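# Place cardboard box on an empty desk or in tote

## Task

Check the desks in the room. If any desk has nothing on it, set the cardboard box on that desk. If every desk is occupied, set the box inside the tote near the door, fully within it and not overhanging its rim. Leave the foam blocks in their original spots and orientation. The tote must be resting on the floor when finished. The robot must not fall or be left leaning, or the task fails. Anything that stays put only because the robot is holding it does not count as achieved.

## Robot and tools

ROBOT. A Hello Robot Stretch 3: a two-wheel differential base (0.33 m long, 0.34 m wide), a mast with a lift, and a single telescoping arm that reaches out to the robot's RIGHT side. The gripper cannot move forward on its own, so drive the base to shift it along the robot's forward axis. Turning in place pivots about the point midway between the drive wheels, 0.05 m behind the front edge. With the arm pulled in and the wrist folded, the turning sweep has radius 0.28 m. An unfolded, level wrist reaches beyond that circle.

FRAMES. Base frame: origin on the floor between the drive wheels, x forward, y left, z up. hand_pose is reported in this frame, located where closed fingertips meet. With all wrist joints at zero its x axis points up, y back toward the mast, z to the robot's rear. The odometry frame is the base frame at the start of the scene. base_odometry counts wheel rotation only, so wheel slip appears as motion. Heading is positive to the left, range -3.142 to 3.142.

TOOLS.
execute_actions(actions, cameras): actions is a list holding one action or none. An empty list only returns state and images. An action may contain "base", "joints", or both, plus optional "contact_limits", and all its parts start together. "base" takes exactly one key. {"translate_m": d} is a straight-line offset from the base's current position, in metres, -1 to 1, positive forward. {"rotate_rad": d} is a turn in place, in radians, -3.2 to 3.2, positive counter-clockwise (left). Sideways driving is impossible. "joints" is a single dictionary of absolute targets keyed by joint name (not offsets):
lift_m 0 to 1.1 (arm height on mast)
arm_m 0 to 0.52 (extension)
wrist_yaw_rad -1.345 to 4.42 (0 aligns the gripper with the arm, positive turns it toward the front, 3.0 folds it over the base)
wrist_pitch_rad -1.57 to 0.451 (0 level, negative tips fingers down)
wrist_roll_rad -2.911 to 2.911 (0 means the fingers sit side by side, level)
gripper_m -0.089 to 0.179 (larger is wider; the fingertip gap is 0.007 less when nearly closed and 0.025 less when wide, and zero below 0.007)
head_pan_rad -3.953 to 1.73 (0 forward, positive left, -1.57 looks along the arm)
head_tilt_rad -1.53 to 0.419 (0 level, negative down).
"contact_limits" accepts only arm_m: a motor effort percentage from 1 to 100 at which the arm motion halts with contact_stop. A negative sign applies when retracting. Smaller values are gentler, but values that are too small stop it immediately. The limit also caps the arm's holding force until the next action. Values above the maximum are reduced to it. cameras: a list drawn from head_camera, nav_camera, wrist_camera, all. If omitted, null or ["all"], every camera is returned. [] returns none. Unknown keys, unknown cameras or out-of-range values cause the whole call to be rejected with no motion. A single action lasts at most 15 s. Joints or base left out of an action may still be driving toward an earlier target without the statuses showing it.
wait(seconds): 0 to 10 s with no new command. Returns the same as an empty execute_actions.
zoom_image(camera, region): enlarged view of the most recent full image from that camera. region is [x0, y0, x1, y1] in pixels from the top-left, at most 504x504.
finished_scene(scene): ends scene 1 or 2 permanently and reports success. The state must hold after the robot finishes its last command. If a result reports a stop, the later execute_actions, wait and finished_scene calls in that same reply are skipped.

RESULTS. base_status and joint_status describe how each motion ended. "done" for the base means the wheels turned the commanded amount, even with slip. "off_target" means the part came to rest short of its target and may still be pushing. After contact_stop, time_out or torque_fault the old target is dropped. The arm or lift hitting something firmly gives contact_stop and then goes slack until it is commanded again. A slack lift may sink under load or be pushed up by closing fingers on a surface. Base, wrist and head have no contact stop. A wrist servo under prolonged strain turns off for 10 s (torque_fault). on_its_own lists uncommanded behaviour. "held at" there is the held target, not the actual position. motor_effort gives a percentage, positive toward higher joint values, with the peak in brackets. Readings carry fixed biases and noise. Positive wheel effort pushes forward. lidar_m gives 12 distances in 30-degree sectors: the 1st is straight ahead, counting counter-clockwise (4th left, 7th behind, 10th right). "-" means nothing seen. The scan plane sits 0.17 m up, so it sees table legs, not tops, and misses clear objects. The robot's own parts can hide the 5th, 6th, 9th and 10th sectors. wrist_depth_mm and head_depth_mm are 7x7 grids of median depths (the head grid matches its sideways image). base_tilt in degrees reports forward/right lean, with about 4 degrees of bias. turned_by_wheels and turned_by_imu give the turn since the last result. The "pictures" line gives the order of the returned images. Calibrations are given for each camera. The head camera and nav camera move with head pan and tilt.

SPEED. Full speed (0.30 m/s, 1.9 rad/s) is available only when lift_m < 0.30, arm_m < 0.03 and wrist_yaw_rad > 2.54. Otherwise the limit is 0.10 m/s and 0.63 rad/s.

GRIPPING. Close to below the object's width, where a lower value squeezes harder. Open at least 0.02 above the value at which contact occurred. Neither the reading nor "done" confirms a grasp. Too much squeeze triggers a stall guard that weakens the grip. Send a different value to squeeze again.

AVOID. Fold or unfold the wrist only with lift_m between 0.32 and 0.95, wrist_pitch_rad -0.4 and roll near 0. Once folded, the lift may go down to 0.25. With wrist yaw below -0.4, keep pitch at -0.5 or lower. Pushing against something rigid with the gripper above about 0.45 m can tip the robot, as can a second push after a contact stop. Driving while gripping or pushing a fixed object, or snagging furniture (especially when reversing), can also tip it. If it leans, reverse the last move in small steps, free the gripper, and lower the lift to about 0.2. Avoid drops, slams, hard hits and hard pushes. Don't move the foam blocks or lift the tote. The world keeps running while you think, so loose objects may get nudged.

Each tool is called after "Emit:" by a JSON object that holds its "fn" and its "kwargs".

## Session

Emit:
{"fn": "execute_actions", "kwargs": {"actions": [{"joints":{"head_tilt_rad":-0.5}}]}}

Scene clock: 0.87 s.
base_odometry: x=+0.000 y=+0.000 heading=+0.000 (m, m, rad; odometry frame)
turned_by_wheels: +0.000 (rad since the last result)
turned_by_imu: +0.000 (rad since the last result)
base_tilt: forward=-0.4 right=+1.6 (deg)
lidar_m: 1.09 1.80 1.42 0.96 0.90 0.91 1.70 1.57 1.33 0.90 0.84 0.86
head_depth_mm: 933 980 1032 1090 1147 1217 1292 / 1043 1094 1163 1232 1304 1395 1395 / 1171 1238 1322 1409 1514 1602 1421 / 1338 1430 1546 1670 1818 1728 1414 / 1559 1697 1814 2008 2104 1715 1404 / 1873 2066 2107 2012 2084 1707 1415 / 1934 2063 2092 2384 2172 1700 1400
base_status: not commanded
joint_positions: lift_m=+0.356 arm_m=-0.001 wrist_yaw_rad=+2.876 wrist_pitch_rad=-0.619 wrist_roll_rad=-0.005 gripper_m=+0.037 head_pan_rad=-0.009 head_tilt_rad=-0.493
joint_status: all done
motor_effort: left_wheel=+1(1) right_wheel=+0(0) lift_m=+29(28) arm_m=+0(0) wrist_yaw_rad=+0(0) wrist_pitch_rad=+5(5) wrist_roll_rad=+0(0) gripper_m=-1(1) head_pan_rad=+0(0) head_tilt_rad=-2(20) (%)
hand_pose: x=+0.0299 y=+0.0442 z=+0.3259 quat_wxyz=(+0.303, +0.694, +0.125, +0.641) (m; base frame)
wrist_depth_mm: 698 937 - - - - - / 785 - 860 871 891 910 910 / 717 - 730 721 749 747 764 / 615 625 626 641 633 634 645 / 537 556 - 564 559 566 570 / 488 - - 492 483 500 505 / - - - - 446 450 452
pictures: head_camera (sideways: a quarter turn clockwise sets it upright), nav_camera (sideways: a quarter turn counterclockwise sets it upright), wrist_camera
camera_calibration (this result's frames):
head_camera: T_world_to_cam=[[-0.431547, -0.0692601, -0.899428, 1.19034], [-0.0330329, 0.997593, -0.06097, 0.0874597], [0.901486, 0.00339929, -0.432796, 0.509908], [0, 0, 0, 1]] pos_world=[0.0569021, -0.00653934, 1.29665]
nav_camera: T_world_to_cam=[[0.451215, 0.0284828, 0.89196, -1.12619], [0.00992993, -0.999589, 0.0268964, 0.0220916], [0.89236, -0.00327898, -0.451313, 0.538763], [0, 0, 0, 1]] pos_world=[0.0271644, 0.0559261, 1.24707]
wrist_camera: T_world_to_cam=[[0.976259, -0.215517, 0.0216925, -0.0192317], [-0.149021, -0.740949, -0.654819, 0.271568], [0.157198, 0.63604, -0.755475, 0.381668], [0, 0, 0, 1]] pos_world=[-0.000753082, -0.0456831, 0.466585]
Images, in order (width x height): head_camera 896x504, nav_camera 672x504, wrist_camera 644x364.

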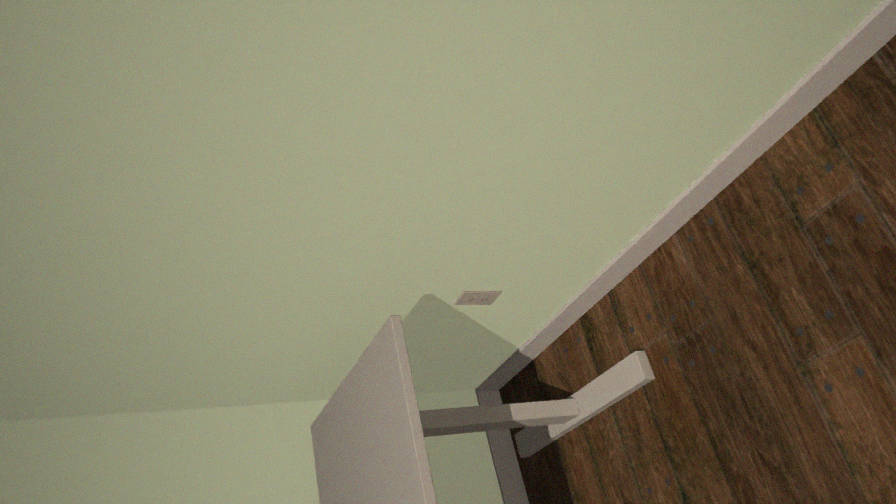

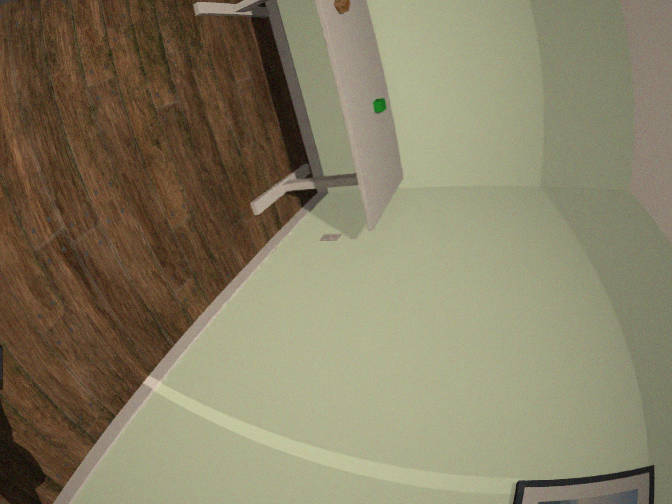

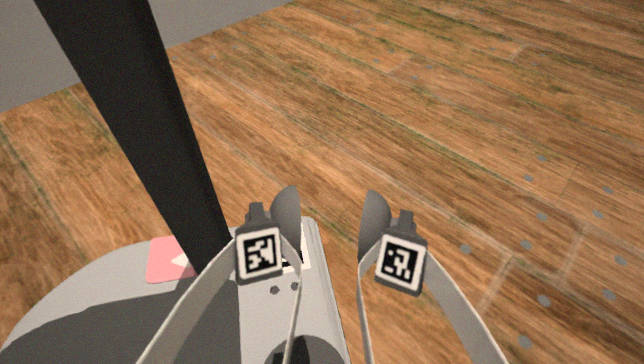

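Emit:
{"fn": "execute_actions", "kwargs": {"actions": [{"base":{"rotate_rad":0.85},"joints":{"lift_m":0.29,"wrist_pitch_rad":-0.4}}], "cameras": []}}

Emit:
{"fn": "execute_actions", "kwargs": {"actions": [{"base":{"translate_m":0.9},"joints":{"head_tilt_rad":-0.65}}], "cameras": ["head_camera","nav_camera"]}}

Scene clock: 9.97 s.
base_odometry: x=+0.000 y=+0.000 heading=+0.850 (m, m, rad; odometry frame)
turned_by_wheels: +0.850 (rad since the last result)
turned_by_imu: +0.858 (rad since the last result)
base_tilt: forward=-0.4 right=+1.7 (deg)
lidar_m: 1.85 1.06 0.90 0.89 1.02 1.57 1.57 1.00 0.84 0.84 0.96 1.60
head_depth_mm: 1843 1961 2038 1630 2228 1737 1426 / 1870 2027 2106 2365 2209 1730 1417 / 1935 2062 2161 2444 2216 1729 1423 / 1982 2131 2145 2512 2190 1720 1418 / 2023 2168 2137 2431 2146 1708 1407 / 1749 1843 1894 2032 2077 1717 1402 / 1464 1530 1602 1685 1778 1704 1402
base_status: done
joint_positions: lift_m=+0.291 arm_m=-0.001 wrist_yaw_rad=+2.876 wrist_pitch_rad=-0.420 wrist_roll_rad=-0.005 gripper_m=+0.037 head_pan_rad=-0.009 head_tilt_rad=-0.494
joint_status: all done
motor_effort: left_wheel=-1(5) right_wheel=+2(11) lift_m=+14(24) arm_m=+0(0) wrist_yaw_rad=+1(0) wrist_pitch_rad=+9(11) wrist_roll_rad=+1(0) gripper_m=-1(0) head_pan_rad=+0(0) head_tilt_rad=-2(3) (%)
hand_pose: x=+0.0376 y=+0.0727 z=+0.3029 quat_wxyz=(+0.238, +0.703, +0.055, +0.668) (m; base frame)
wrist_depth_mm: - 887 890 898 903 890 885 / - 976 981 979 964 978 973 / 849 - 888 881 927 940 940 / 679 - 697 712 708 726 747 / 562 558 588 585 606 596 614 / 486 497 - 504 489 512 516 / - - - 430 433 439 449
pictures: none
No camera images: the call's "cameras" was empty. Leave "cameras" out to get every camera's image.

Scene clock: 14.73 s.
base_odometry: x=+0.594 y=+0.676 heading=+0.850 (m, m, rad; odometry frame)
turned_by_wheels: +0.000 (rad since the last result)
turned_by_imu: +0.005 (rad since the last result)
base_tilt: forward=-0.3 right=+1.7 (deg)
lidar_m: 0.96 0.82 0.69 0.69 0.79 1.32 2.23 1.23 1.05 1.05 1.13 1.31
head_depth_mm: 1073 1174 1275 1028 809 703 1287 / 1099 1206 1302 1027 807 1405 1287 / 1132 1241 1321 1018 804 1440 1289 / 1164 1278 1360 1021 800 1474 1283 / 1191 1318 1385 1017 800 1467 1281 / 1224 1338 1418 1012 823 1465 1262 / 1121 1183 1249 1008 848 1440 1275
base_status: done
joint_positions: lift_m=+0.291 arm_m=-0.001 wrist_yaw_rad=+2.876 wrist_pitch_rad=-0.419 wrist_roll_rad=-0.005 gripper_m=+0.037 head_pan_rad=-0.009 head_tilt_rad=-0.643
joint_status: all done
motor_effort: left_wheel=-1(5) right_wheel=+2(11) lift_m=+15(15) arm_m=+0(0) wrist_yaw_rad=+0(0) wrist_pitch_rad=+8(9) wrist_roll_rad=+1(1) gripper_m=-1(1) head_pan_rad=+0(1) head_tilt_rad=-2(12) (%)
hand_pose: x=+0.0376 y=+0.0728 z=+0.3030 quat_wxyz=(+0.238, +0.703, +0.055, +0.668) (m; base frame)
wrist_depth_mm: - 691 693 685 693 680 681 / 786 780 768 778 762 745 758 / 812 - 833 832 835 821 847 / 676 - 695 720 718 735 747 / 560 550 605 588 610 594 608 / 481 509 - 501 482 505 511 / - - - 431 435 445 441
pictures: head_camera (sideways: a quarter turn clockwise sets it upright), nav_camera (sideways: a quarter turn counterclockwise sets it upright)
camera_calibration (this result's frames):
head_camera: T_world_to_cam=[[-0.560552, -0.0681403, -0.825311, 1.09447], [-0.0416412, 0.997668, -0.0540878, 0.0785412], [0.827072, 0.00404797, -0.562082, 0.678581], [0, 0, 0, 1]] pos_world=[0.0555417, -0.00652739, 1.28894]
nav_camera: T_world_to_cam=[[0.578887, 0.0273746, 0.814948, -1.02654], [0.0137263, -0.999622, 0.0238276, 0.0260686], [0.815293, -0.00260727, -0.579043, 0.705424], [0, 0, 0, 1]] pos_world=[0.0187665, 0.0559992, 1.24443]
Images, in order (width x height): head_camera 896x504, nav_camera 672x504.

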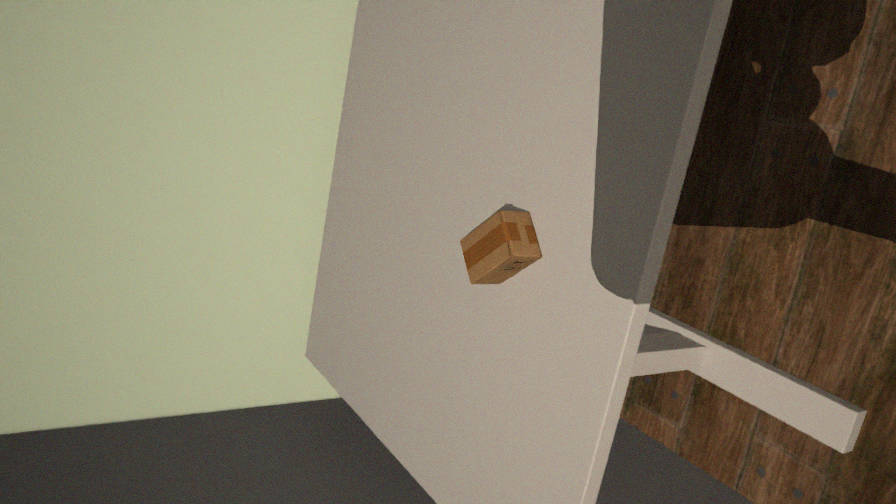

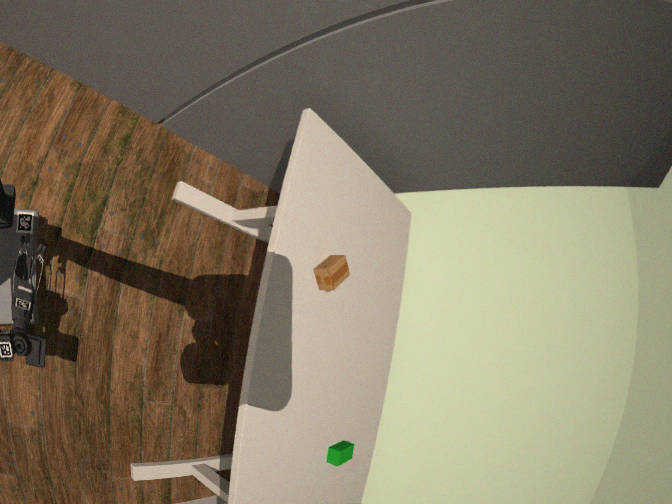

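Emit:
{"fn": "execute_actions", "kwargs": {"actions": [{"base":{"translate_m":0.1},"joints":{"lift_m":0.6}}], "cameras": []}}

Emit:
{"fn": "execute_actions", "kwargs": {"actions": [{"base":{"rotate_rad":1.57},"joints":{"lift_m":0.93,"wrist_yaw_rad":0.35,"head_pan_rad":-1.57,"head_tilt_rad":-0.8}}], "cameras": []}}

Emit:
{"fn": "execute_actions", "kwargs": {"actions": [{"joints":{"arm_m":0.36,"wrist_pitch_rad":-1.0,"gripper_m":0.14}}], "cameras": ["head_camera","wrist_camera"]}}

Scene clock: 23.47 s.
base_odometry: x=+0.660 y=+0.751 heading=+0.850 (m, m, rad; odometry frame)
turned_by_wheels: +0.000 (rad since the last result)
turned_by_imu: +0.002 (rad since the last result)
base_tilt: forward=-0.4 right=+1.7 (deg)
lidar_m: 0.86 0.79 0.67 0.67 0.76 1.27 2.29 1.26 1.07 1.07 1.08 1.21
head_depth_mm: 991 1083 1191 1028 808 666 1208 / 1015 1112 1210 1021 805 664 1234 / 1040 1147 1248 1020 800 664 1259 / 1069 1176 1268 1018 757 678 1279 / 1101 1216 1311 1014 801 695 1278 / 1130 1251 1358 1009 798 713 1248 / 1081 1141 1204 1010 795 1382 1277
base_status: done
joint_positions: lift_m=+0.599 arm_m=-0.001 wrist_yaw_rad=+2.876 wrist_pitch_rad=-0.419 wrist_roll_rad=-0.005 gripper_m=+0.037 head_pan_rad=-0.009 head_tilt_rad=-0.643
joint_status: all done
motor_effort: left_wheel=-1(6) right_wheel=+2(11) lift_m=+41(45) arm_m=+0(0) wrist_yaw_rad=+0(0) wrist_pitch_rad=+8(8) wrist_roll_rad=+0(0) gripper_m=+1(0) head_pan_rad=+0(0) head_tilt_rad=-2(4) (%)
hand_pose: x=+0.0377 y=+0.0729 z=+0.6120 quat_wxyz=(+0.237, +0.703, +0.055, +0.668) (m; base frame)
wrist_depth_mm: - 671 670 674 661 669 654 / 765 746 747 735 743 735 735 / 832 - 835 818 819 804 808 / 913 - 902 931 911 913 906 / 980 965 - 981 - 994 - / 849 843 823 867 860 868 814 / 732 748 744 763 755 768 767
pictures: none
No camera images: the call's "cameras" was empty. Leave "cameras" out to get every camera's image.

Scene clock: 27.30 s.
base_odometry: x=+0.660 y=+0.751 heading=+2.420 (m, m, rad; odometry frame)
turned_by_wheels: +1.570 (rad since the last result)
turned_by_imu: +1.587 (rad since the last result)
base_tilt: forward=-0.4 right=+1.7 (deg)
lidar_m: 0.67 0.76 1.27 2.29 1.26 1.07 1.07 1.08 1.21 0.87 0.79 0.67
head_depth_mm: 1023 1144 1050 836 - - - / 1046 1177 1042 834 732 - - / 1080 1211 1041 861 - - - / 1114 1234 1040 806 - - 1200 / 1141 1261 1039 856 712 1368 1195 / 1173 1297 1034 834 747 1337 1197 / 1060 1132 1099 831 1341 1370 1194
base_status: done
joint_positions: lift_m=+0.929 arm_m=-0.001 wrist_yaw_rad=+0.352 wrist_pitch_rad=-0.418 wrist_roll_rad=-0.005 gripper_m=+0.037 head_pan_rad=-1.563 head_tilt_rad=-0.790
joint_status: all done
motor_effort: left_wheel=+0(4) right_wheel=+3(7) lift_m=+41(45) arm_m=+0(0) wrist_yaw_rad=-2(2) wrist_pitch_rad=+8(8) wrist_roll_rad=+0(0) gripper_m=-1(0) head_pan_rad=-3(28) head_tilt_rad=-3(12) (%)
hand_pose: x=+0.0558 y=-0.3543 z=+0.9420 quat_wxyz=(+0.709, +0.266, -0.653, -0.023) (m; base frame)
wrist_depth_mm: 464 549 709 958 959 824 714 / 487 590 756 997 963 880 768 / 513 626 736 722 733 750 745 / 548 628 561 573 574 591 593 / 615 716 506 468 463 486 489 / 611 779 - 415 390 409 418 / 641 841 - - 353 359 360
pictures: none
No camera images: the call's "cameras" was empty. Leave "cameras" out to get every camera's image.

Scene clock: 31.17 s.
base_odometry: x=+0.660 y=+0.751 heading=+2.420 (m, m, rad; odometry frame)
turned_by_wheels: +0.000 (rad since the last result)
turned_by_imu: +0.001 (rad since the last result)
base_tilt: forward=-0.4 right=+1.7 (deg)
lidar_m: 0.67 0.76 1.27 2.30 1.26 1.07 1.07 1.08 1.21 0.87 0.79 0.67
head_depth_mm: 1008 - 1047 836 698 1293 1202 / 1029 - 1023 837 698 1345 1205 / 1073 - - 813 695 1372 1203 / 1108 1224 1056 790 713 1373 1196 / 1144 1257 1036 833 728 1372 1199 / 1178 1303 1035 832 749 1344 1197 / 1062 1133 1102 829 1339 1362 1199
base_status: not commanded
joint_positions: lift_m=+0.929 arm_m=+0.360 wrist_yaw_rad=+0.350 wrist_pitch_rad=-1.005 wrist_roll_rad=-0.005 gripper_m=+0.140 head_pan_rad=-1.563 head_tilt_rad=-0.790
joint_status: all done
motor_effort: left_wheel=+0(0) right_wheel=+3(3) lift_m=+41(40) arm_m=+3(6) wrist_yaw_rad=-1(2) wrist_pitch_rad=+2(10) wrist_roll_rad=+0(0) gripper_m=-1(82) head_pan_rad=-3(3) head_tilt_rad=-2(3) (%)
hand_pose: x=+0.0186 y=-0.6147 z=+0.8390 quat_wxyz=(+0.671, +0.444, -0.549, -0.226) (m; base frame)
wrist_depth_mm: 364 360 363 363 364 365 365 / 340 340 339 339 342 342 342 / 321 321 320 320 324 321 322 / 302 302 304 250 305 305 304 / 288 293 288 237 288 290 289 / 276 270 274 269 273 - 275 / 803 261 261 260 261 262 263
pictures: head_camera (sideways: a quarter turn clockwise sets it upright), wrist_camera
camera_calibration (this result's frames):
head_camera: T_world_to_cam=[[-0.0781292, 0.674583, -0.734053, 0.972569], [0.996801, 0.0652767, -0.0461067, 0.0618065], [0.0168138, -0.735308, -0.677525, 0.833699], [0, 0, 0, 1]] pos_world=[0.000359581, -0.0470872, 1.28162]
wrist_camera: T_world_to_cam=[[-0.919879, -0.392198, 0.0019711, -0.218153], [-0.371738, 0.870268, -0.323177, 0.833932], [0.125034, -0.298017, -0.946336, 0.776706], [0, 0, 0, 1]] pos_world=[0.0122158, -0.579832, 1.00496]
Images, in order (width x height): head_camera 896x504, wrist_camera 644x364.

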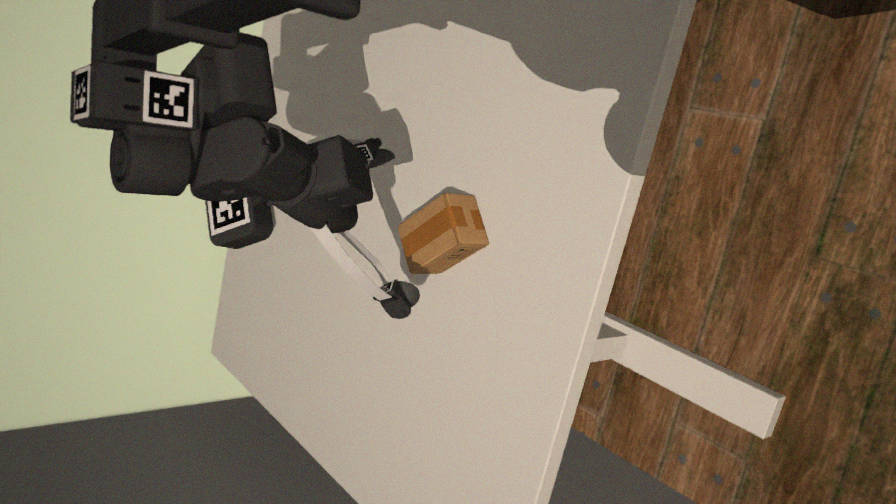

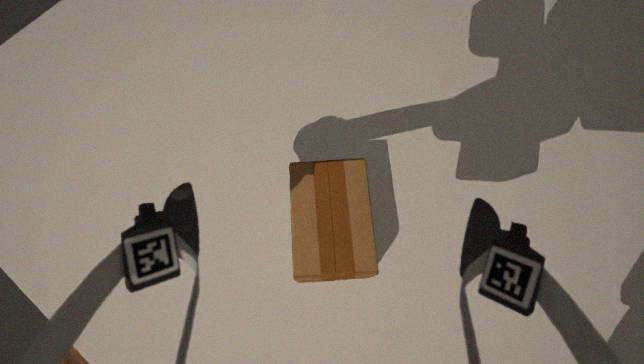

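Well aligned; centre about y=-0.633.

Emit:
{"fn": "execute_actions", "kwargs": {"actions": [{"joints":{"arm_m":0.372,"lift_m":0.83}}], "cameras": ["wrist_camera"]}}

Emit:
{"fn": "execute_actions", "kwargs": {"actions": [{"joints":{"gripper_m":0.005}}], "cameras": []}}

Emit:
{"fn": "execute_actions", "kwargs": {"actions": [{"joints":{"lift_m":0.87,"head_pan_rad":1.3,"head_tilt_rad":-0.5}}]}}

Scene clock: 36.33 s.
base_odometry: x=+0.660 y=+0.751 heading=+2.420 (m, m, rad; odometry frame)
turned_by_wheels: +0.000 (rad since the last result)
turned_by_imu: +0.001 (rad since the last result)
base_tilt: forward=-0.3 right=+1.7 (deg)
lidar_m: 0.67 0.76 1.27 2.29 1.27 1.07 1.07 1.08 1.21 0.87 0.79 0.67
head_depth_mm: 1024 1139 - - 697 1321 1200 / 1048 1164 - 835 697 1343 1197 / 1082 1213 - 790 696 1371 1201 / 1116 1238 1074 789 713 1367 1198 / 1140 1262 1037 832 730 1369 1196 / 1177 1297 1037 830 748 1342 1194 / 1061 1131 1097 829 1343 1372 1193
base_status: not commanded
joint_positions: lift_m=+0.831 arm_m=+0.372 wrist_yaw_rad=+0.350 wrist_pitch_rad=-1.005 wrist_roll_rad=-0.005 gripper_m=+0.140 head_pan_rad=-1.563 head_tilt_rad=-0.790
joint_status: all done
motor_effort: left_wheel=-1(1) right_wheel=+3(2) lift_m=+15(37) arm_m=+4(5) wrist_yaw_rad=-1(0) wrist_pitch_rad=+2(2) wrist_roll_rad=+1(1) gripper_m=+0(0) head_pan_rad=-3(3) head_tilt_rad=-3(5) (%)
hand_pose: x=+0.0186 y=-0.6266 z=+0.7400 quat_wxyz=(+0.671, +0.444, -0.549, -0.227) (m; base frame)
wrist_depth_mm: 236 236 237 238 238 238 239 / 221 223 222 222 222 222 223 / 208 209 209 153 210 210 210 / 198 197 197 145 196 198 198 / 188 189 186 137 186 189 188 / 179 176 178 133 177 - 178 / - 171 170 170 170 170 170
pictures: wrist_camera
camera_calibration (this result's frames):
wrist_camera: T_world_to_cam=[[-0.919879, -0.392198, 0.00195199, -0.222647], [-0.371778, 0.870378, -0.322836, 0.812142], [0.124917, -0.297696, -0.946453, 0.679818], [0, 0, 0, 1]] pos_world=[0.012208, -0.591813, 0.906039]
Images, in order (width x height): wrist_camera 644x364.

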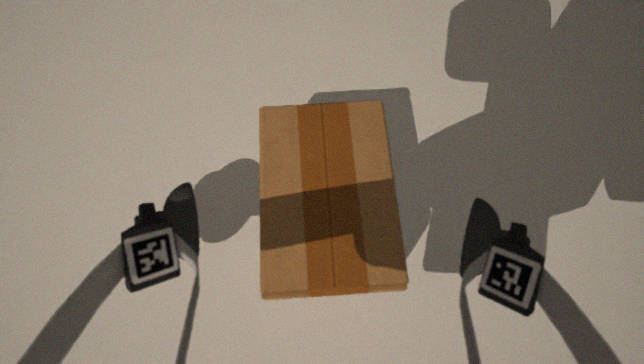

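Scene clock: 38.17 s.
base_odometry: x=+0.660 y=+0.751 heading=+2.420 (m, m, rad; odometry frame)
turned_by_wheels: +0.000 (rad since the last result)
turned_by_imu: +0.000 (rad since the last result)
base_tilt: forward=-0.4 right=+1.7 (deg)
lidar_m: 0.67 0.76 1.27 2.29 1.26 1.07 1.07 1.08 1.21 0.87 0.79 0.67
head_depth_mm: 1023 1140 - - 698 1315 1200 / 1048 1163 - 835 697 1344 1199 / 1078 1214 - 790 697 1369 1201 / 1116 1232 1075 789 713 1371 1204 / 1146 1258 1038 833 729 1363 1197 / 1173 1299 1039 831 748 1347 1196 / 1063 1130 1099 830 1338 1368 1194
base_status: not commanded
joint_positions: lift_m=+0.831 arm_m=+0.372 wrist_yaw_rad=+0.350 wrist_pitch_rad=-1.003 wrist_roll_rad=-0.005 gripper_m=+0.006 head_pan_rad=-1.563 head_tilt_rad=-0.790
joint_status: all done
motor_effort: left_wheel=-1(1) right_wheel=+3(3) lift_m=+15(15) arm_m=+4(4) wrist_yaw_rad=-1(0) wrist_pitch_rad=+1(2) wrist_roll_rad=+0(0) gripper_m=-21(93) head_pan_rad=-2(3) head_tilt_rad=-3(3) (%)
hand_pose: x=+0.0187 y=-0.6270 z=+0.7402 quat_wxyz=(+0.671, +0.444, -0.549, -0.226) (m; base frame)
wrist_depth_mm: 237 238 238 238 238 238 239 / 222 222 224 223 223 224 223 / 209 210 210 152 208 211 212 / 197 198 199 144 197 198 199 / 189 188 186 137 139 188 188 / 178 178 177 132 134 179 179 / 170 170 171 170 170 170 171
pictures: none
No camera images: the call's "cameras" was empty. Leave "cameras" out to get every camera's image.

Scene clock: 40.10 s.
base_odometry: x=+0.660 y=+0.751 heading=+2.420 (m, m, rad; odometry frame)
turned_by_wheels: +0.000 (rad since the last result)
turned_by_imu: +0.000 (rad since the last result)
base_tilt: forward=-0.3 right=+1.6 (deg)
lidar_m: 0.67 0.76 1.27 2.29 1.26 1.07 1.07 1.08 1.21 0.87 0.79 0.67
head_depth_mm: 2248 2422 2644 2796 2179 1709 1408 / 2246 2427 2640 2784 2170 1708 1411 / 2256 2421 2671 2797 2173 1706 1399 / 2239 2404 2607 2799 2159 1694 1400 / 2239 2412 2623 2795 2145 1693 1393 / 2248 2414 2621 2769 2146 1687 1390 / 2226 2431 2642 2795 2146 1684 1391
base_status: not commanded
joint_positions: lift_m=+0.869 arm_m=+0.372 wrist_yaw_rad=+0.350 wrist_pitch_rad=-1.010 wrist_roll_rad=-0.005 gripper_m=+0.012 head_pan_rad=+1.293 head_tilt_rad=-0.507
joint_status: all done
on_its_own: gripper_m is held at +0.011, not at your +0.005, by its stall guard, which is not easing now
motor_effort: left_wheel=-1(1) right_wheel=+3(3) lift_m=+42(42) arm_m=+3(3) wrist_yaw_rad=+0(1) wrist_pitch_rad=+4(4) wrist_roll_rad=+0(0) gripper_m=-19(21) head_pan_rad=+3(30) head_tilt_rad=+2(17) (%)
hand_pose: x=+0.0182 y=-0.6256 z=+0.7783 quat_wxyz=(+0.671, +0.445, -0.548, -0.228) (m; base frame)
wrist_depth_mm: 284 284 283 285 286 286 284 / 267 268 268 266 267 268 267 / 252 252 253 151 249 251 252 / 238 238 239 144 236 239 239 / 225 226 224 137 139 227 227 / 215 215 213 132 134 214 215 / 206 206 205 205 206 206 206
pictures: head_camera (sideways: a quarter turn clockwise sets it upright), nav_camera (sideways: a quarter turn counterclockwise sets it upright), wrist_camera
camera_calibration (this result's frames):
head_camera: T_world_to_cam=[[-0.0515233, -0.446523, -0.893288, 1.18001], [-0.970651, 0.232791, -0.0603784, 0.0924079], [0.23491, 0.863959, -0.445412, 0.530391], [0, 0, 0, 1]] pos_world=[0.0259, 0.0471547, 1.29591]
nav_camera: T_world_to_cam=[[0.0960348, 0.454529, 0.88554, -1.11565], [0.966297, -0.25605, 0.0266323, 0.016602], [0.238848, 0.853137, -0.463799, 0.558997], [0, 0, 0, 1]] pos_world=[-0.0424166, 0.0344443, 1.24677]
wrist_camera: T_world_to_cam=[[-0.919876, -0.392206, 0.00169954, -0.222478], [-0.372305, 0.871822, -0.318301, 0.820866], [0.123358, -0.29343, -0.947988, 0.720322], [0, 0, 0, 1]] pos_world=[0.0121035, -0.591542, 0.944517]
Images, in order (width x height): head_camera 896x504, nav_camera 672x504, wrist_camera 644x364.

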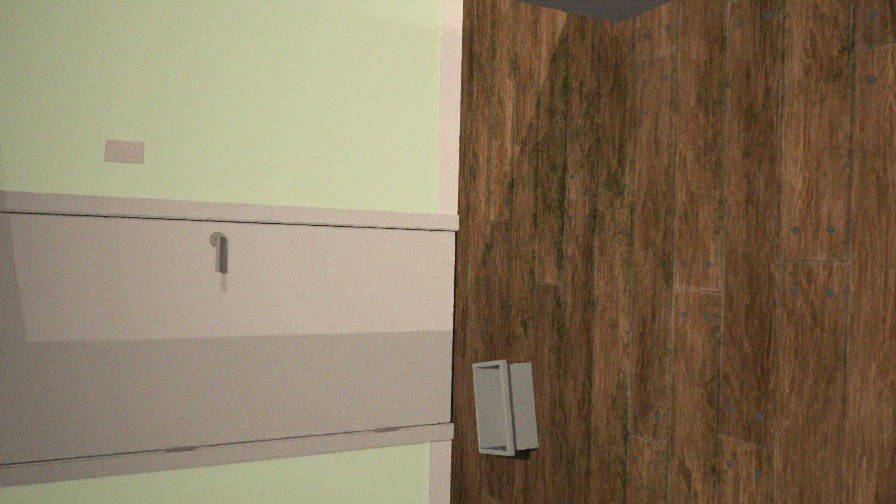

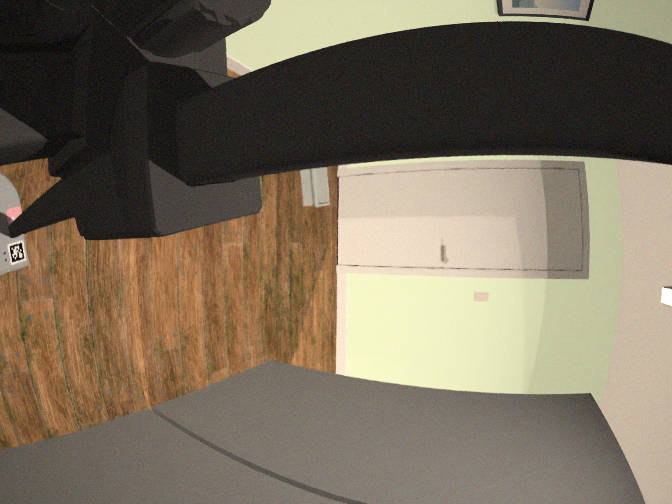

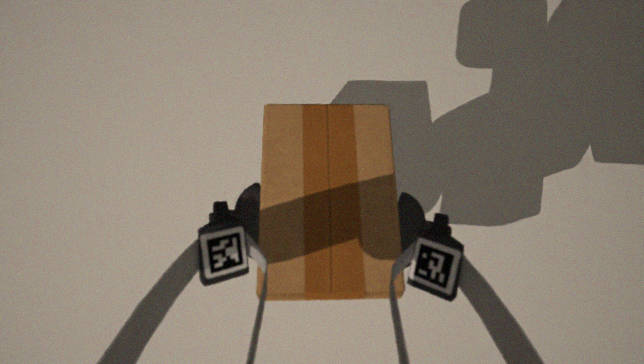

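Emit:
{"fn": "execute_actions", "kwargs": {"actions": [{"joints":{"arm_m":0,"wrist_pitch_rad":-0.6,"wrist_yaw_rad":2.65}}], "cameras": []}}

Emit:
{"fn": "execute_actions", "kwargs": {"actions": [{"base":{"rotate_rad":1.24},"joints":{"lift_m":0.29,"head_pan_rad":-0.5,"head_tilt_rad":-0.35}}], "cameras": ["wrist_camera"]}}

Emit:
{"fn": "execute_actions", "kwargs": {"actions": [{"base":{"translate_m":1}}], "cameras": []}}

Emit:
{"fn": "execute_actions", "kwargs": {"actions": [{"base":{"translate_m":1}}], "cameras": []}}

Emit:
{"fn": "execute_actions", "kwargs": {"actions": [{"base":{"rotate_rad":-1.45}}], "cameras": ["nav_camera"]}}

Scene clock: 49.97 s.
base_odometry: x=+0.660 y=+0.751 heading=+2.420 (m, m, rad; odometry frame)
turned_by_wheels: +0.000 (rad since the last result)
turned_by_imu: +0.002 (rad since the last result)
base_tilt: forward=-0.3 right=+1.6 (deg)
lidar_m: 0.67 0.76 1.27 2.29 1.26 1.07 1.07 1.08 1.21 0.87 0.79 0.67
head_depth_mm: 2253 2431 2623 2830 2186 1720 1413 / 2263 2409 2608 2835 2181 1717 1402 / 2244 2428 2638 2814 2164 1715 1402 / 2236 2425 2599 2778 2151 1695 1399 / 2244 2423 2617 2799 2158 1693 1397 / 2234 2407 2632 2787 2153 1689 1395 / 2220 2441 2663 2804 2140 1679 1388
base_status: not commanded
joint_positions: lift_m=+0.869 arm_m=+0.000 wrist_yaw_rad=+2.648 wrist_pitch_rad=-0.625 wrist_roll_rad=-0.005 gripper_m=+0.012 head_pan_rad=+1.293 head_tilt_rad=-0.507
joint_status: all done
on_its_own: gripper_m is held at +0.011, not at your +0.005, by its stall guard, which is not easing now
motor_effort: left_wheel=-1(1) right_wheel=+2(3) lift_m=+41(41) arm_m=-4(5) wrist_yaw_rad=+2(3) wrist_pitch_rad=+11(13) wrist_roll_rad=+1(1) gripper_m=-20(20) head_pan_rad=+2(3) head_tilt_rad=+2(1) (%)
hand_pose: x=+0.0705 y=+0.0254 z=+0.8387 quat_wxyz=(+0.375, +0.704, +0.048, +0.601) (m; base frame)
wrist_depth_mm: - - - - - 847 607 / - - - - - 865 627 / - - - 151 - 882 644 / - - - 143 - 940 651 / - - - 137 139 953 684 / - - - 132 134 918 681 / 943 941 930 932 943 898 711
pictures: none
No camera images: the call's "cameras" was empty. Leave "cameras" out to get every camera's image.

Scene clock: 56.07 s.
base_odometry: x=+0.660 y=+0.751 heading=-2.624 (m, m, rad; odometry frame)
turned_by_wheels: +1.240 (rad since the last result)
turned_by_imu: +1.254 (rad since the last result)
base_tilt: forward=-0.4 right=+1.6 (deg)
lidar_m: 2.54 1.71 1.15 1.07 1.08 1.08 1.21 0.86 0.73 0.67 0.68 0.86
head_depth_mm: 776 792 818 844 872 902 931 / 859 888 924 960 996 1046 1079 / 975 1014 1055 1098 1149 1198 1259 / 1129 1177 1238 1293 1366 1442 1489 / 1333 1406 1490 1579 1680 1791 1584 / 2363 2533 2680 2838 2714 1995 1574 / 2288 2404 2522 2691 2699 1985 1567
base_status: done
joint_positions: lift_m=+0.291 arm_m=+0.000 wrist_yaw_rad=+2.648 wrist_pitch_rad=-0.624 wrist_roll_rad=-0.005 gripper_m=+0.012 head_pan_rad=-0.493 head_tilt_rad=-0.359
joint_status: all done
on_its_own: gripper_m is held at +0.011, not at your +0.005, by its stall guard, which is not easing now
motor_effort: left_wheel=-1(4) right_wheel=+3(8) lift_m=+16(37) arm_m=-4(3) wrist_yaw_rad=+1(2) wrist_pitch_rad=+11(11) wrist_roll_rad=+1(0) gripper_m=-20(20) head_pan_rad=-3(29) head_tilt_rad=+3(14) (%)
hand_pose: x=+0.0706 y=+0.0254 z=+0.2599 quat_wxyz=(+0.375, +0.704, +0.048, +0.601) (m; base frame)
wrist_depth_mm: 837 902 886 921 922 962 965 / 740 734 729 746 755 764 755 / - 612 609 151 611 646 644 / - 545 549 144 531 552 556 / 472 - - 137 139 481 486 / - - - 132 134 426 433 / - - - 379 382 381 385
pictures: wrist_camera
camera_calibration (this result's frames):
wrist_camera: T_world_to_cam=[[0.902459, -0.430242, 0.0214505, -0.0508367], [-0.314061, -0.691211, -0.650841, 0.229747], [0.294846, 0.58062, -0.758911, 0.329969], [0, 0, 0, 1]] pos_world=[0.0207426, -0.0546552, 0.401036]
Images, in order (width x height): wrist_camera 644x364.

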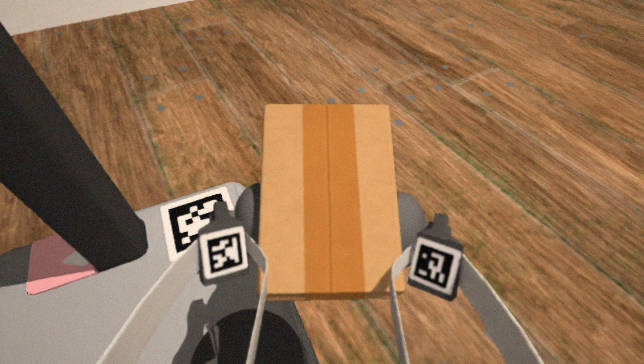

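Scene clock: 61.17 s.
base_odometry: x=-0.209 y=+0.256 heading=-2.624 (m, m, rad; odometry frame)
turned_by_wheels: +0.000 (rad since the last result)
turned_by_imu: +0.005 (rad since the last result)
base_tilt: forward=-0.4 right=+1.7 (deg)
lidar_m: 1.54 1.58 1.26 1.17 1.19 1.52 2.20 0.90 0.61 0.56 0.57 0.73
head_depth_mm: 645 666 687 709 734 758 787 / 1798 1915 2008 2093 834 866 901 / 1690 1800 1917 2048 2198 2020 1592 / 1603 1689 1782 1916 2048 2019 1586 / 1507 1600 1693 1795 1907 1949 1585 / 1443 1516 1595 1684 1788 1859 1579 / 1370 1446 1514 1590 1683 1777 1568
base_status: done
joint_positions: lift_m=+0.291 arm_m=+0.000 wrist_yaw_rad=+2.648 wrist_pitch_rad=-0.624 wrist_roll_rad=-0.005 gripper_m=+0.012 head_pan_rad=-0.493 head_tilt_rad=-0.358
joint_status: not commanded
on_its_own: gripper_m is held at +0.011, not at your +0.005, by its stall guard, which is not easing now
motor_effort: left_wheel=-1(4) right_wheel=+3(11) lift_m=+16(16) arm_m=-3(4) wrist_yaw_rad=+2(3) wrist_pitch_rad=+11(11) wrist_roll_rad=+1(0) gripper_m=-19(19) head_pan_rad=-3(2) head_tilt_rad=+2(2) (%)
hand_pose: x=+0.0705 y=+0.0254 z=+0.2599 quat_wxyz=(+0.375, +0.704, +0.048, +0.601) (m; base frame)
wrist_depth_mm: 884 910 899 919 956 946 938 / 740 727 740 739 756 767 773 / - 612 616 151 610 643 641 / - 539 544 144 525 549 544 / 474 - - 137 139 479 483 / - - - 132 134 424 431 / - - - 376 384 388 388
pictures: none
No camera images: the call's "cameras" was empty. Leave "cameras" out to get every camera's image.

Scene clock: 66.27 s.
base_odometry: x=-1.078 y=-0.239 heading=-2.624 (m, m, rad; odometry frame)
turned_by_wheels: +0.000 (rad since the last result)
turned_by_imu: +0.005 (rad since the last result)
base_tilt: forward=-0.4 right=+1.6 (deg)
lidar_m: 0.54 0.55 0.72 1.27 1.29 1.66 2.77 0.74 0.61 3.09 0.91 0.62
head_depth_mm: 652 698 750 807 880 964 1067 / 613 653 698 751 809 881 965 / 579 615 652 699 750 809 880 / 547 578 613 652 698 749 810 / 519 547 577 613 652 698 749 / 493 519 546 578 613 653 697 / 470 494 517 546 578 612 651
base_status: done
joint_positions: lift_m=+0.291 arm_m=+0.000 wrist_yaw_rad=+2.648 wrist_pitch_rad=-0.624 wrist_roll_rad=-0.005 gripper_m=+0.012 head_pan_rad=-0.493 head_tilt_rad=-0.358
joint_status: not commanded
on_its_own: gripper_m is held at +0.011, not at your +0.005, by its stall guard, which is not easing now
motor_effort: left_wheel=-1(4) right_wheel=+2(11) lift_m=+16(15) arm_m=-3(3) wrist_yaw_rad=+3(1) wrist_pitch_rad=+11(11) wrist_roll_rad=+0(1) gripper_m=-20(20) head_pan_rad=-2(3) head_tilt_rad=+3(2) (%)
hand_pose: x=+0.0705 y=+0.0254 z=+0.2599 quat_wxyz=(+0.375, +0.704, +0.048, +0.601) (m; base frame)
wrist_depth_mm: 849 757 889 909 714 532 433 / 728 656 683 743 721 580 446 / - 616 621 151 617 597 476 / - 543 541 144 527 545 511 / 477 - - 137 139 484 478 / - - - 132 134 429 428 / - - - 379 380 385 386
pictures: none
No camera images: the call's "cameras" was empty. Leave "cameras" out to get every camera's image.

Scene clock: 68.40 s.
base_odometry: x=-1.078 y=-0.239 heading=+2.209 (m, m, rad; odometry frame)
turned_by_wheels: -1.450 (rad since the last result)
turned_by_imu: -1.458 (rad since the last result)
base_tilt: forward=-0.4 right=+1.7 (deg)
lidar_m: 2.00 0.79 0.59 0.55 0.58 0.81 1.28 1.33 1.87 1.62 0.64 0.61
head_depth_mm: 514 527 544 571 607 652 715 / 593 611 629 649 668 690 713 / 699 725 749 779 806 840 873 / 3310 889 927 973 1015 1063 1127 / 3321 3500 3649 3702 2754 2004 1585 / 3182 3394 3514 3751 2701 1992 1569 / 3075 3261 3386 3556 2684 1987 1572
base_status: done
joint_positions: lift_m=+0.291 arm_m=+0.000 wrist_yaw_rad=+2.648 wrist_pitch_rad=-0.624 wrist_roll_rad=-0.005 gripper_m=+0.012 head_pan_rad=-0.493 head_tilt_rad=-0.358
joint_status: not commanded
on_its_own: gripper_m is held at +0.011, not at your +0.005, by its stall guard, which is not easing now
motor_effort: left_wheel=+2(7) right_wheel=-3(9) lift_m=+16(15) arm_m=-4(4) wrist_yaw_rad=+2(2) wrist_pitch_rad=+11(10) wrist_roll_rad=+0(0) gripper_m=-20(21) head_pan_rad=-3(3) head_tilt_rad=+4(3) (%)
hand_pose: x=+0.0705 y=+0.0254 z=+0.2599 quat_wxyz=(+0.375, +0.704, +0.048, +0.601) (m; base frame)
wrist_depth_mm: 491 540 609 693 757 874 974 / 543 601 688 708 762 773 768 / - 616 618 151 610 633 646 / - 537 545 143 531 545 555 / 471 - - 137 139 477 486 / - - - 132 134 431 425 / - - - 380 382 383 387
pictures: nav_camera (sideways: a quarter turn counterclockwise sets it upright)
camera_calibration (this result's frames):
nav_camera: T_world_to_cam=[[0.303138, -0.126113, 0.944565, -1.19393], [-0.460044, -0.887417, 0.0291585, 0.0220086], [0.834546, -0.443381, -0.327028, 0.377379], [0, 0, 0, 1]] pos_world=[0.0571119, 0.0362826, 1.25052]
Images, in order (width x height): nav_camera 672x504.

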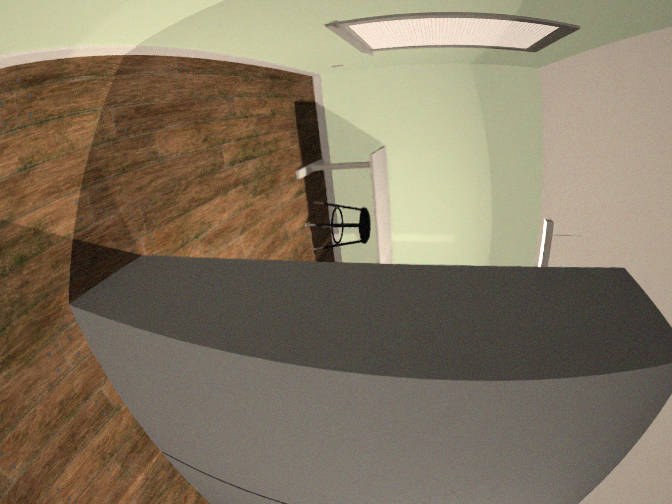

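Emit:
{"fn": "execute_actions", "kwargs": {"actions": [{"base":{"translate_m":1},"joints":{"head_pan_rad":-0.65}}], "cameras": ["nav_camera","head_camera"]}}

Scene clock: 75.57 s.
base_odometry: x=-1.674 y=+0.564 heading=+2.209 (m, m, rad; odometry frame)
turned_by_wheels: +0.000 (rad since the last result)
turned_by_imu: +0.006 (rad since the last result)
base_tilt: forward=-0.4 right=+1.7 (deg)
lidar_m: 1.86 0.74 0.56 0.54 0.57 0.79 2.27 0.58 0.44 0.43 3.17 2.03
head_depth_mm: 3177 3406 3641 3871 2813 2065 1606 / 2949 3141 3387 3559 2818 2039 1610 / 2767 2926 3127 2906 2808 2018 1598 / 2620 2757 2897 2539 2643 2019 1592 / 2474 2629 2752 2280 2718 2016 1579 / 2360 2486 2598 2446 2710 2003 1584 / 2238 2343 2477 2171 2462 1981 1567
base_status: done
joint_positions: lift_m=+0.291 arm_m=+0.000 wrist_yaw_rad=+2.648 wrist_pitch_rad=-0.624 wrist_roll_rad=-0.005 gripper_m=+0.012 head_pan_rad=-0.643 head_tilt_rad=-0.358
joint_status: all done
on_its_own: gripper_m is held at +0.011, not at your +0.005, by its stall guard, which is not easing now
motor_effort: left_wheel=+1(7) right_wheel=-2(7) lift_m=+15(15) arm_m=-3(3) wrist_yaw_rad=+2(2) wrist_pitch_rad=+11(11) wrist_roll_rad=+0(1) gripper_m=-19(19) head_pan_rad=-3(16) head_tilt_rad=+4(2) (%)
hand_pose: x=+0.0705 y=+0.0254 z=+0.2599 quat_wxyz=(+0.375, +0.704, +0.048, +0.601) (m; base frame)
wrist_depth_mm: 479 519 577 642 734 844 928 / 529 574 648 700 747 763 769 / - 606 612 151 608 641 642 / - 536 548 144 532 547 554 / 475 - - 137 139 477 482 / - - - 133 134 424 431 / - - - 380 380 383 388
pictures: head_camera (sideways: a quarter turn clockwise sets it upright), nav_camera (sideways: a quarter turn counterclockwise sets it upright)
camera_calibration (this result's frames):
head_camera: T_world_to_cam=[[-0.28857, 0.124925, -0.949274, 1.25453], [0.571354, 0.818043, -0.0660312, 0.0903732], [0.768298, -0.561426, -0.307439, 0.347585], [0, 0, 0, 1]] pos_world=[0.0433345, -0.0355073, 1.30372]
nav_camera: T_world_to_cam=[[0.280912, -0.169921, 0.944572, -1.19381], [-0.587306, -0.80884, 0.0291588, 0.0227845], [0.759052, -0.562944, -0.327008, 0.377814], [0, 0, 0, 1]] pos_world=[0.0619554, 0.0282643, 1.25052]
Images, in order (width x height): head_camera 896x504, nav_camera 672x504.

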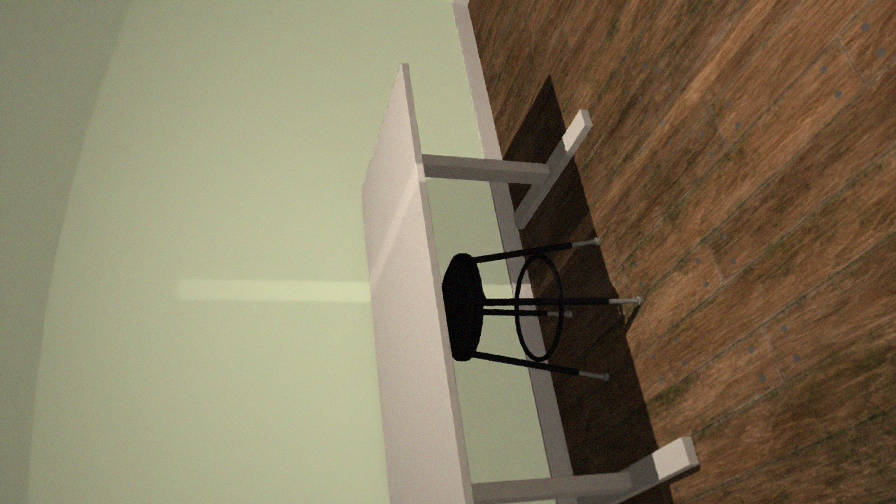

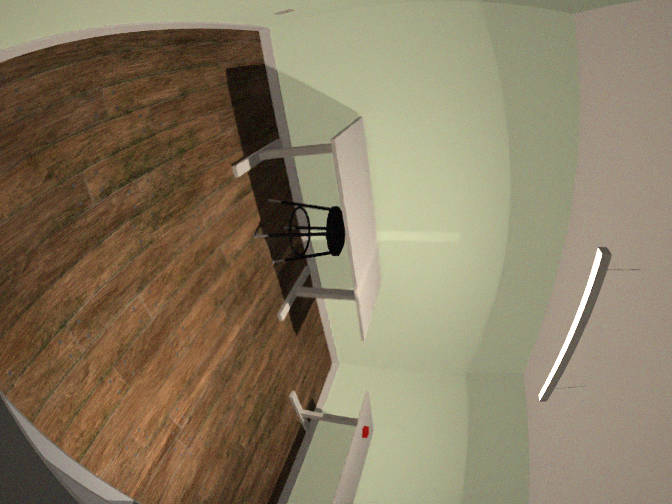

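Emit:
{"fn": "execute_actions", "kwargs": {"actions": [{"base":{"translate_m":1},"joints":{"head_tilt_rad":-0.7}}], "cameras": ["nav_camera"]}}

Emit:
{"fn": "execute_actions", "kwargs": {"actions": [{"base":{"translate_m":0.5}}], "cameras": ["nav_camera"]}}

Scene clock: 83.83 s.
base_odometry: x=-2.270 y=+1.367 heading=+2.210 (m, m, rad; odometry frame)
turned_by_wheels: +0.000 (rad since the last result)
turned_by_imu: +0.006 (rad since the last result)
base_tilt: forward=-0.4 right=+1.7 (deg)
lidar_m: 1.50 0.69 0.51 0.50 0.53 0.74 1.58 1.18 1.72 2.87 1.27 1.16
head_depth_mm: 1834 1861 1322 1969 1700 1457 1255 / 1717 1822 1252 2054 1754 1461 1252 / 1620 1727 1252 1964 1746 1464 1255 / 1522 1648 1249 1956 1746 1446 1249 / 1448 1575 1241 1439 1652 1454 1248 / 1378 1515 1358 1899 1737 1446 1247 / 1306 1436 1582 1772 1735 1450 1248
base_status: done
joint_positions: lift_m=+0.291 arm_m=+0.000 wrist_yaw_rad=+2.648 wrist_pitch_rad=-0.624 wrist_roll_rad=-0.005 gripper_m=+0.012 head_pan_rad=-0.643 head_tilt_rad=-0.692
joint_status: all done
on_its_own: gripper_m is held at +0.011, not at your +0.005, by its stall guard, which is not easing now
motor_effort: left_wheel=+1(8) right_wheel=-2(7) lift_m=+16(16) arm_m=-4(4) wrist_yaw_rad=+1(2) wrist_pitch_rad=+11(11) wrist_roll_rad=+1(0) gripper_m=-20(20) head_pan_rad=-2(3) head_tilt_rad=-3(17) (%)
hand_pose: x=+0.0705 y=+0.0254 z=+0.2599 quat_wxyz=(+0.375, +0.704, +0.048, +0.601) (m; base frame)
wrist_depth_mm: 450 491 545 600 682 775 904 / 498 547 605 679 718 763 775 / - 588 611 151 611 636 642 / - 543 545 144 525 550 550 / 472 - - 137 139 481 484 / - - - 132 134 430 428 / - - - 379 381 385 386
pictures: nav_camera (sideways: a quarter turn counterclockwise sets it upright)
camera_calibration (this result's frames):
nav_camera: T_world_to_cam=[[0.513904, -0.344652, 0.785568, -0.987845], [-0.58055, -0.813908, 0.0226991, 0.0311644], [0.631557, -0.467727, -0.618359, 0.757691], [0, 0, 0, 1]] pos_world=[0.047225, 0.0392943, 1.24384]
Images, in order (width x height): nav_camera 672x504.

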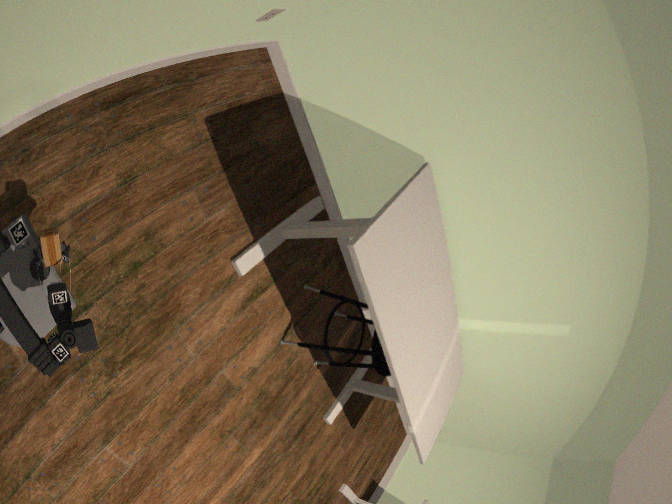

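Scene clock: 87.23 s.
base_odometry: x=-2.568 y=+1.768 heading=+2.210 (m, m, rad; odometry frame)
turned_by_wheels: +0.000 (rad since the last result)
turned_by_imu: +0.003 (rad since the last result)
base_tilt: forward=-0.4 right=+1.6 (deg)
lidar_m: 1.00 0.66 0.49 0.48 0.51 0.71 1.66 1.66 2.79 1.06 0.75 0.74
head_depth_mm: 1189 1349 1257 956 766 657 1255 / 1119 1260 1255 951 764 1426 1227 / 1051 1180 1245 950 832 1280 1244 / 1000 1108 1198 980 1609 1451 1248 / 944 1042 1140 1307 1519 1453 1249 / 899 988 1103 1237 1405 1454 1250 / 855 937 1035 1158 1310 1417 1245
base_status: done
joint_positions: lift_m=+0.291 arm_m=+0.000 wrist_yaw_rad=+2.648 wrist_pitch_rad=-0.624 wrist_roll_rad=-0.005 gripper_m=+0.012 head_pan_rad=-0.643 head_tilt_rad=-0.692
joint_status: not commanded
on_its_own: gripper_m is held at +0.011, not at your +0.005, by its stall guard, which is not easing now
motor_effort: left_wheel=+1(7) right_wheel=-1(6) lift_m=+16(15) arm_m=-3(4) wrist_yaw_rad=+2(1) wrist_pitch_rad=+11(11) wrist_roll_rad=+1(1) gripper_m=-20(21) head_pan_rad=-2(3) head_tilt_rad=-4(1) (%)
hand_pose: x=+0.0705 y=+0.0254 z=+0.2599 quat_wxyz=(+0.375, +0.704, +0.048, +0.602) (m; base frame)
wrist_depth_mm: 437 476 522 583 663 754 820 / 482 518 583 650 734 759 763 / - 571 592 151 617 628 643 / - 546 547 144 526 545 545 / 471 - - 137 139 482 479 / - - - 132 134 425 424 / - - - 380 382 381 387
pictures: nav_camera (sideways: a quarter turn counterclockwise sets it upright)
camera_calibration (this result's frames):
nav_camera: T_world_to_cam=[[0.514053, -0.344794, 0.785409, -0.987638], [-0.580577, -0.813889, 0.022693, 0.0311725], [0.631411, -0.467655, -0.618562, 0.757956], [0, 0, 0, 1]] pos_world=[0.0472145, 0.0393017, 1.24383]
Images, in order (width x height): nav_camera 672x504.

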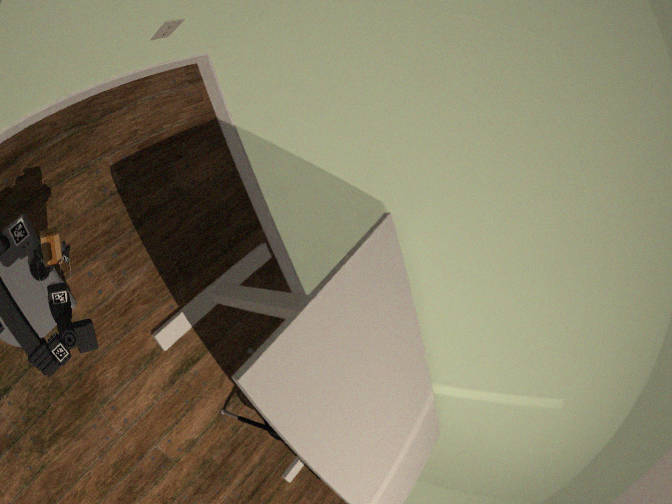

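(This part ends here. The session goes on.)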